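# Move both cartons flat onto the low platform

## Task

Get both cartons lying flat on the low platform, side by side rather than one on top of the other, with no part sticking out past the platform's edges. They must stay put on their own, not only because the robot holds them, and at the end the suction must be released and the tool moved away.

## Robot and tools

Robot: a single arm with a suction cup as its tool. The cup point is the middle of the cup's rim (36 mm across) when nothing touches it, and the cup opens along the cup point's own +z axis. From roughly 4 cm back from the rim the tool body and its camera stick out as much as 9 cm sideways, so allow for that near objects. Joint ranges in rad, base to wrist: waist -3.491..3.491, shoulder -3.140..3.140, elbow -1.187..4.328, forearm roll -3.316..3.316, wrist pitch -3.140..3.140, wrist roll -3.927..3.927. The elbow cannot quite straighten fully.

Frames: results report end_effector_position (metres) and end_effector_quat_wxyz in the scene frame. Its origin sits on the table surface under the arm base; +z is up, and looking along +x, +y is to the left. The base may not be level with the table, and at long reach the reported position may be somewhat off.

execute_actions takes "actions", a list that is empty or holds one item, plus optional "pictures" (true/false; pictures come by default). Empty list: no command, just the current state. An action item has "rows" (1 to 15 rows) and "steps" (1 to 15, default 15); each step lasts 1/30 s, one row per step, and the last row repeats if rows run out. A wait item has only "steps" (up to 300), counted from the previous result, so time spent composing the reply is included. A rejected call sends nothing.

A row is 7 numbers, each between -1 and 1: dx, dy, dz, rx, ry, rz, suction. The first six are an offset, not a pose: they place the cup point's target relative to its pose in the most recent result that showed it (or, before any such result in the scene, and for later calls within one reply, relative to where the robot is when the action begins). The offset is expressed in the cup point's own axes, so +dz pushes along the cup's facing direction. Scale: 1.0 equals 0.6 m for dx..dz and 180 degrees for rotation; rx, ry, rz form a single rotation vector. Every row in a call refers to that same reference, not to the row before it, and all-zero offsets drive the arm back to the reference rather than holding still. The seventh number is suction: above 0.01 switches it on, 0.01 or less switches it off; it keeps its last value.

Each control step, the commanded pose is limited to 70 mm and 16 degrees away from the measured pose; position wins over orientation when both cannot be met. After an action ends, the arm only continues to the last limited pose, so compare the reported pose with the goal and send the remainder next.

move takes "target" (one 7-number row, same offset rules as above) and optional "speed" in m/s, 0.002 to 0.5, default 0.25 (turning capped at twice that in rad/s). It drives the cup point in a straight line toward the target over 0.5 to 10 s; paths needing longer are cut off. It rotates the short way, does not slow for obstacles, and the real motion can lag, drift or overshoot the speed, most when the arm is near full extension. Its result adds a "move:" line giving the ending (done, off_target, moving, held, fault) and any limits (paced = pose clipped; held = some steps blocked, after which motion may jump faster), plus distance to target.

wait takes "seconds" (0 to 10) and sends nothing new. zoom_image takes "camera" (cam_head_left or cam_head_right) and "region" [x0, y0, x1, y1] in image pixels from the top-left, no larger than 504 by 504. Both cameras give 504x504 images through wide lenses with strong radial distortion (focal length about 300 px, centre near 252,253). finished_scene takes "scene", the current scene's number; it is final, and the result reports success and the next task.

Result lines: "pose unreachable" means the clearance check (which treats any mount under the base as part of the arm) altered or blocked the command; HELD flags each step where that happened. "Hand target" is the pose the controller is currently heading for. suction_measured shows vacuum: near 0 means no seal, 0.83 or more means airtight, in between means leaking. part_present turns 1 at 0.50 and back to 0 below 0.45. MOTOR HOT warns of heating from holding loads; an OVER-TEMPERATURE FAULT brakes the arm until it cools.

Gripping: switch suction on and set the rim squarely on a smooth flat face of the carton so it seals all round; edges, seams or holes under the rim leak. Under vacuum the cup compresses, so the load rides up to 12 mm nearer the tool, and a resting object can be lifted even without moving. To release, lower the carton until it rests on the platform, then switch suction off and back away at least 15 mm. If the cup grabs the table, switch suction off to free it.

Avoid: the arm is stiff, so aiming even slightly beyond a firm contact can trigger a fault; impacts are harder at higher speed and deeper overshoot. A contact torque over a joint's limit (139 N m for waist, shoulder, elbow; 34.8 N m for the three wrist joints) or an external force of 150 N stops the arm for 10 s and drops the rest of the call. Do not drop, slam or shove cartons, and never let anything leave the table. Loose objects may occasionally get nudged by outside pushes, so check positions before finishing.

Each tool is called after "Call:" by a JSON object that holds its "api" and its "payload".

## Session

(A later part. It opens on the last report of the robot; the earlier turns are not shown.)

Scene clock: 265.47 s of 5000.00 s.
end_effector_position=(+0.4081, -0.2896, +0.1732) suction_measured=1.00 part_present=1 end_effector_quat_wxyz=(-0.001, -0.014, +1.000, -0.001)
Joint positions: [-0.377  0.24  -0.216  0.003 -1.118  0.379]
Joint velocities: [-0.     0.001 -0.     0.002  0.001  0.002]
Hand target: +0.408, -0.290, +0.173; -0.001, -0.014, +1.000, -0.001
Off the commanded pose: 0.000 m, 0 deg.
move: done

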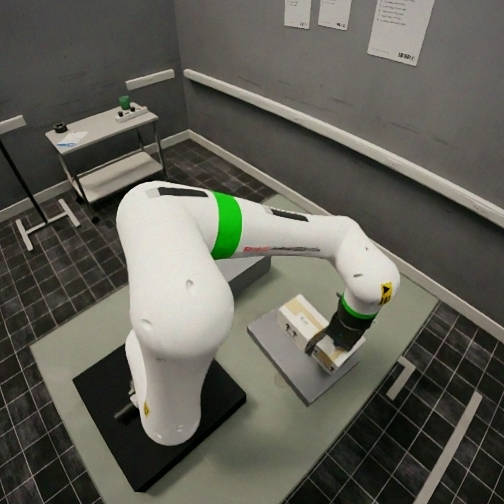

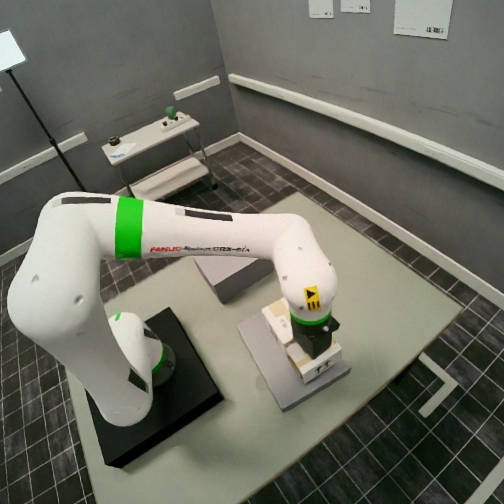

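Call:
{"api": "move", "payload": {"target": [0.067, 0.017, 0.035, 0, 0, 0, 1], "speed": 0.06}}

Call:
{"api": "zoom_image", "payload": {"camera": "cam_head_left", "region": [240, 270, 390, 420]}}

Call:
{"api": "zoom_image", "payload": {"camera": "cam_head_right", "region": [230, 270, 380, 420]}}

Scene clock: 297.83 s of 5000.00 s.
end_effector_position=(+0.3677, -0.2804, +0.1522) suction_measured=1.00 part_present=1 end_effector_quat_wxyz=(-0.001, -0.014, +1.000, -0.001)
Joint positions: [-0.389  0.176 -0.348  0.003 -1.048  0.391]
Joint velocities: [-0.    -0.001 -0.001  0.     0.001  0.001]
Hand target: +0.368, -0.280, +0.152; -0.001, -0.014, +1.000, -0.001
Off the commanded pose: 0.000 m, 0 deg.
After step 90, 28.27 s passed at rest.
move: done

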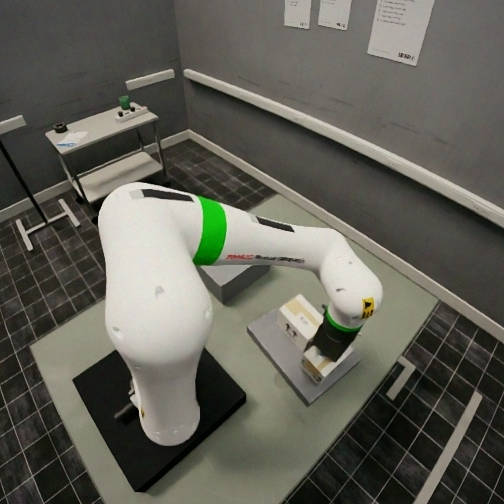

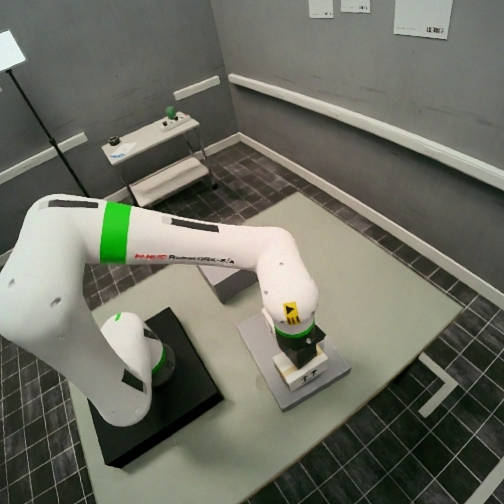

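Region (240, 270, 390, 420) of cam_head_left's 504x504 image, scaled by 3.360, with more detail than that image has.

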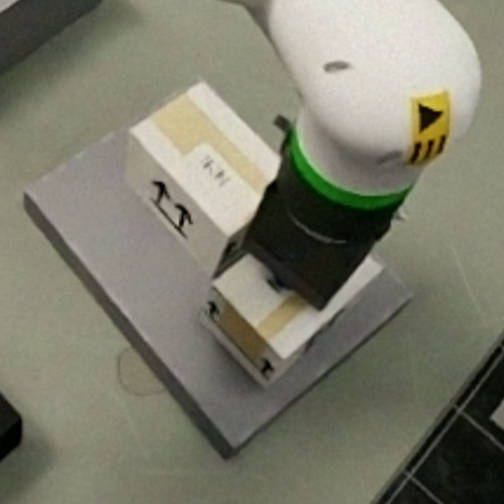

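Region (230, 270, 380, 420) of cam_head_right's 504x504 image, scaled by 3.360, with more detail than that image has.

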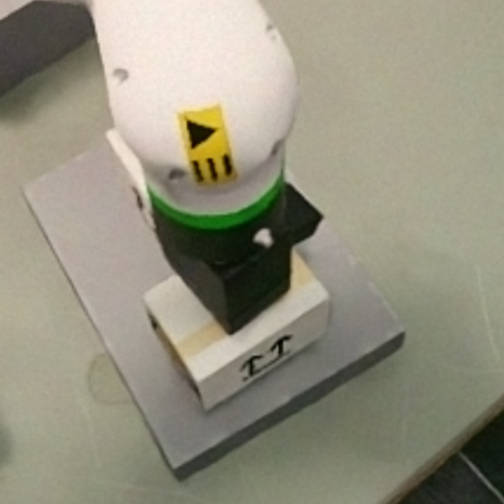

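Call:
{"api": "move", "payload": {"target": [0, 0, 0.028, 0, 0, 0, 1], "speed": 0.03}}

Call:
{"api": "zoom_image", "payload": {"camera": "cam_head_right", "region": [260, 340, 350, 420]}}

Call:
{"api": "zoom_image", "payload": {"camera": "cam_head_left", "region": [280, 330, 370, 410]}}

Scene clock: 316.10 s of 5000.00 s.
end_effector_position=(+0.3677, -0.2804, +0.1355) suction_measured=1.00 part_present=1 end_effector_quat_wxyz=(-0.001, -0.014, +1.000, -0.001)
Joint positions: [-0.389  0.199 -0.367  0.003 -1.007  0.391]
Joint velocities: [-0.001  0.002 -0.001 -0.001  0.002 -0.001]
Hand target: +0.368, -0.280, +0.135; -0.001, -0.014, +1.000, -0.001
Off the commanded pose: 0.000 m, 0 deg.
After step 90, 14.43 s passed at rest.
move: done

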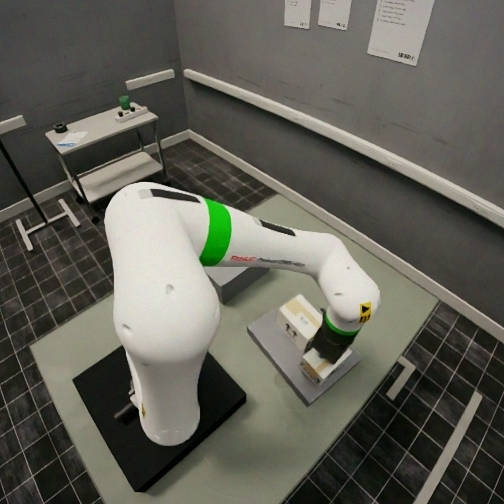

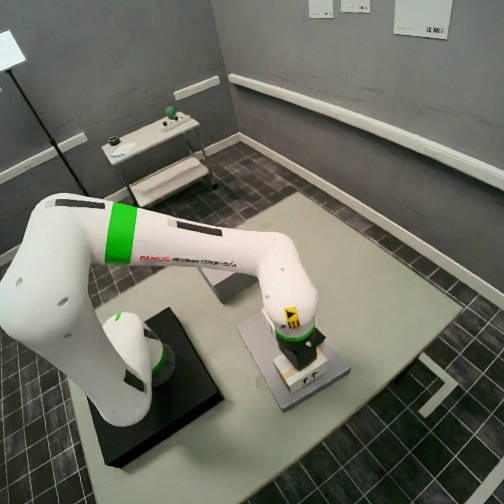

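Region (260, 340, 350, 420) of cam_head_right's 504x504 image, scaled by 5.600, with more detail than that image has.

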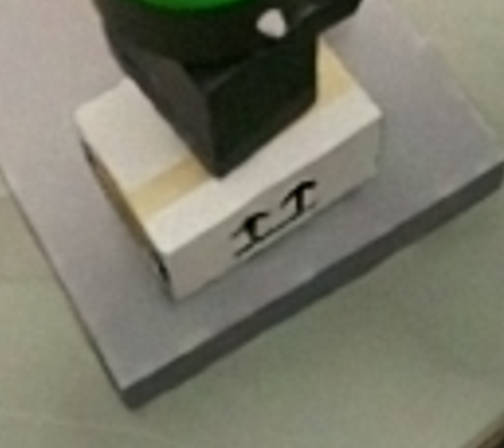

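Region (280, 330, 370, 410) of cam_head_left's 504x504 image, scaled by 5.600, with more detail than that image has.

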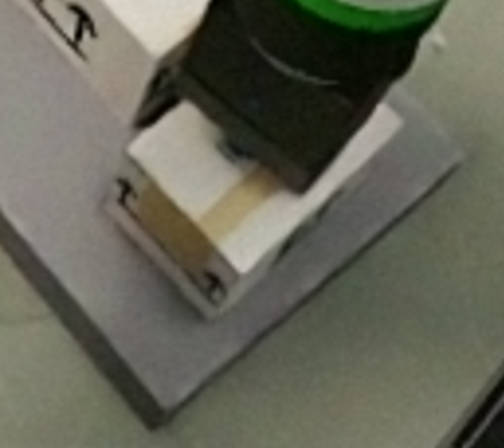

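Call:
{"api": "move", "payload": {"target": [0, 0, 0.025, 0, 0, 0, 1], "speed": 0.015}}

Call:
{"api": "zoom_image", "payload": {"camera": "cam_head_right", "region": [260, 340, 350, 420]}}

Call:
{"api": "zoom_image", "payload": {"camera": "cam_head_left", "region": [280, 330, 370, 410]}}

Scene clock: 379.13 s of 5000.00 s.
end_effector_position=(+0.3676, -0.2804, +0.1205) suction_measured=1.00 part_present=1 end_effector_quat_wxyz=(-0.001, -0.014, +1.000, -0.001)
Joint positions: [-0.389  0.22  -0.382  0.003 -0.971  0.391]
Joint velocities: [ 0.     0.001 -0.001  0.     0.001  0.001]
Hand target: +0.368, -0.280, +0.120; -0.001, -0.014, +1.000, -0.001
Off the commanded pose: 0.000 m, 0 deg.
After step 90, 58.80 s passed at rest.
move: done

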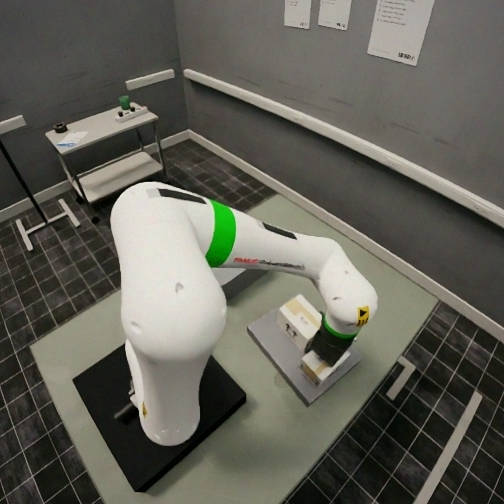

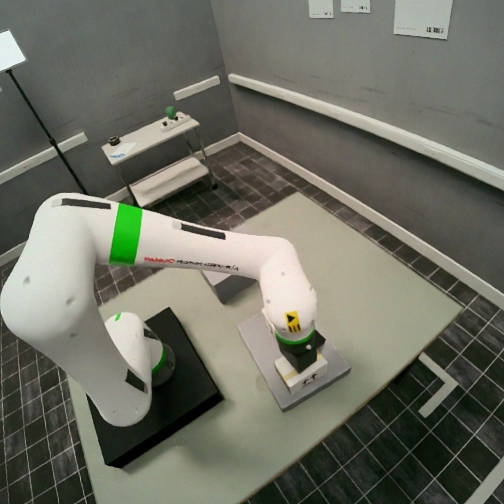

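Region (260, 340, 350, 420) of cam_head_right's 504x504 image, scaled by 5.600, with more detail than that image has.

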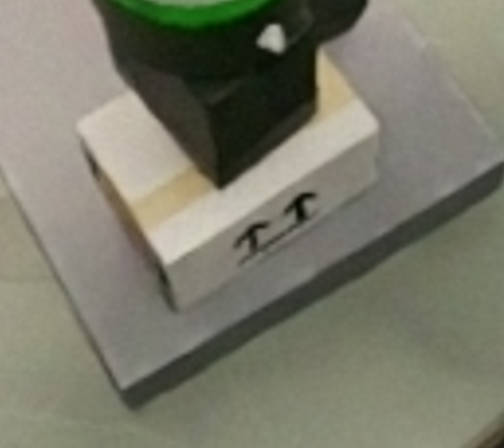

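Region (280, 330, 370, 410) of cam_head_left's 504x504 image, scaled by 5.600, with more detail than that image has.

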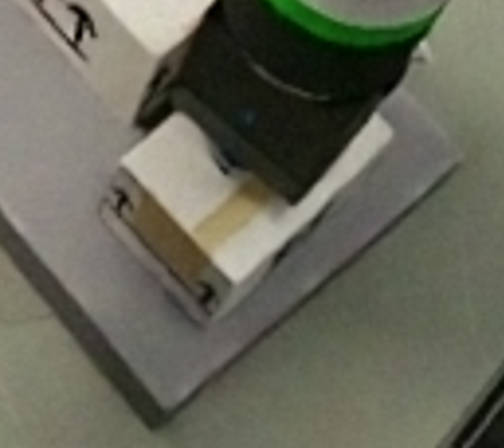

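Call:
{"api": "move", "payload": {"target": [0, 0, 0.01, 0, 0, 0, 1], "speed": 0.01}}

Call:
{"api": "zoom_image", "payload": {"camera": "cam_head_right", "region": [260, 340, 350, 420]}}

Scene clock: 398.83 s of 5000.00 s.
end_effector_position=(+0.3677, -0.2804, +0.1148) suction_measured=1.00 part_present=1 end_effector_quat_wxyz=(-0.001, -0.014, +1.000, -0.001)
Joint positions: [-0.389  0.229 -0.387  0.003 -0.957  0.391]
Joint velocities: [-0.     0.003 -0.001 -0.     0.002 -0.   ]
Hand target: +0.368, -0.280, +0.115; -0.001, -0.014, +1.000, -0.001
Off the commanded pose: 0.000 m, 0 deg.
After step 90, 15.87 s passed at rest.
move: done

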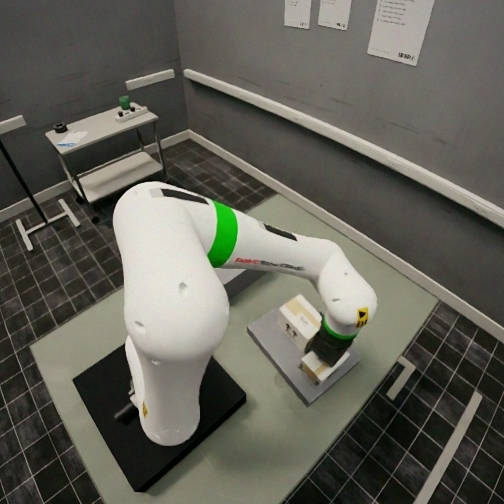

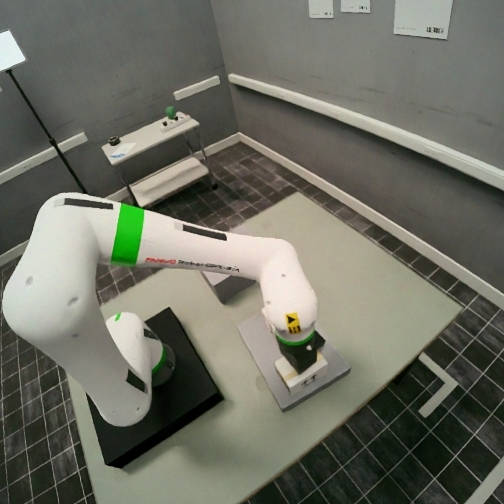

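Region (260, 340, 350, 420) of cam_head_right's 504x504 image, scaled by 5.600, with more detail than that image has.

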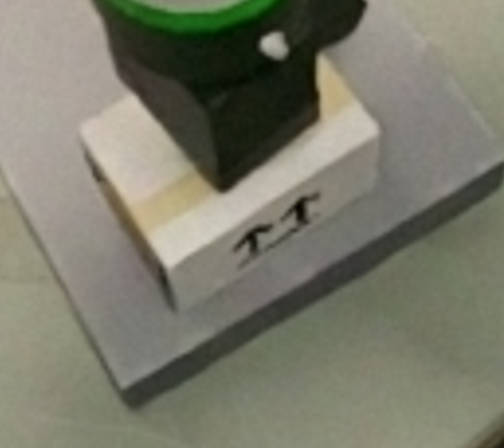

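Call:
{"api": "execute_actions", "payload": {"actions": [{"rows": [[0, 0, 0, 0, 0, 0, 0]], "steps": 10}], "pictures": false}}

Call:
{"api": "move", "payload": {"target": [0, 0, -0.25, 0, 0, 0, 0], "speed": 0.2}}

Call:
{"api": "zoom_image", "payload": {"camera": "cam_head_left", "region": [240, 270, 390, 420]}}

Call:
{"api": "zoom_image", "payload": {"camera": "cam_head_right", "region": [230, 270, 380, 420]}}

Scene clock: 409.67 s of 5000.00 s.
end_effector_position=(+0.3677, -0.2804, +0.1146) suction_measured=0.00 part_present=0 end_effector_quat_wxyz=(-0.001, -0.014, +1.000, -0.001)
Joint positions: [-0.389  0.229 -0.387  0.003 -0.956  0.391]
Joint velocities: [-0.    -0.001  0.001 -0.001  0.001  0.   ]
Hand target: +0.368, -0.280, +0.115; -0.001, -0.014, +1.000, -0.001
Off the commanded pose: 0.000 m, 0 deg.
Steps of this call (steps 1 to 90: nothing new was sent; then 7.50 s passed at rest; steps 91 to 100: all 10 steps of this action). Readings (end_effector_position | what the end effector reports):
91: (+0.3676, -0.2803, +0.1145) | suction_measured=0.74 part_present=1
92: (+0.3676, -0.2803, +0.1145) | suction_measured=0.14 part_present=0
94: (+0.3676, -0.2803, +0.1145) | suction_measured=0.00 part_present=0
98: (+0.3677, -0.2804, +0.1146) | suction_measured=0.00 part_present=0
100: the state above

Scene clock: 411.07 s of 5000.00 s.
end_effector_position=(+0.3679, -0.2805, +0.2646) suction_measured=0.00 part_present=0 end_effector_quat_wxyz=(-0.001, -0.014, +1.000, -0.001)
Joint positions: [-0.389  0.069 -0.186  0.003 -1.318  0.391]
Joint velocities: [-0.    -0.001  0.002 -0.001 -0.002  0.002]
Hand target: +0.368, -0.280, +0.265; -0.001, -0.014, +1.000, -0.001
Off the commanded pose: 0.000 m, 0 deg.
move: done

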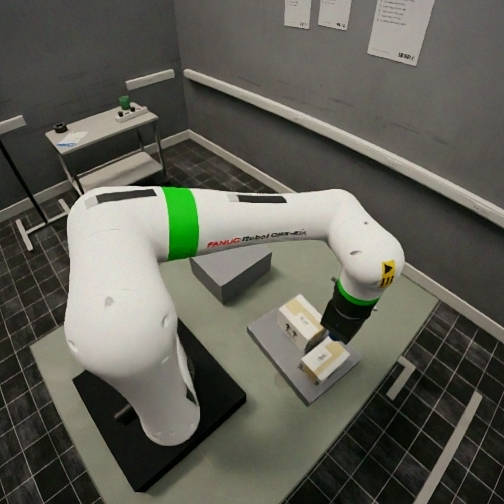

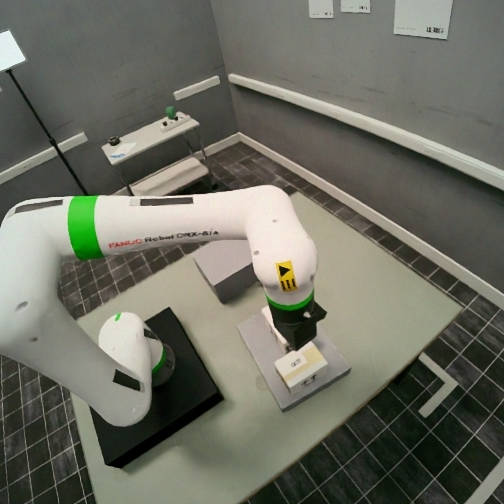

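Region (240, 270, 390, 420) of cam_head_left's 504x504 image, scaled by 3.360, with more detail than that image has.

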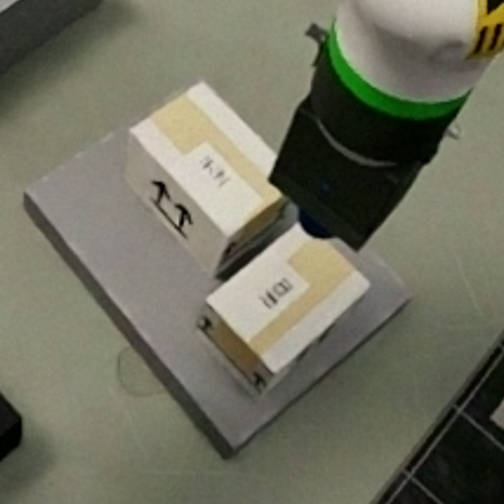

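Region (230, 270, 380, 420) of cam_head_right's 504x504 image, scaled by 3.360, with more detail than that image has.

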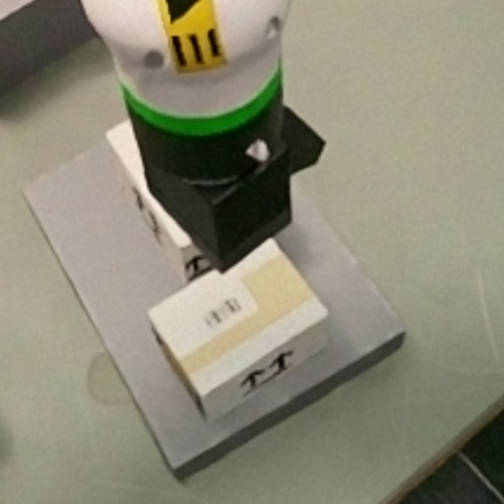

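Both cartons are flat on the low platform, inside its edges and not touching each other.

Call:
{"api": "finished_scene", "payload": {"scene": 2}}

The scene is finished: the task was done.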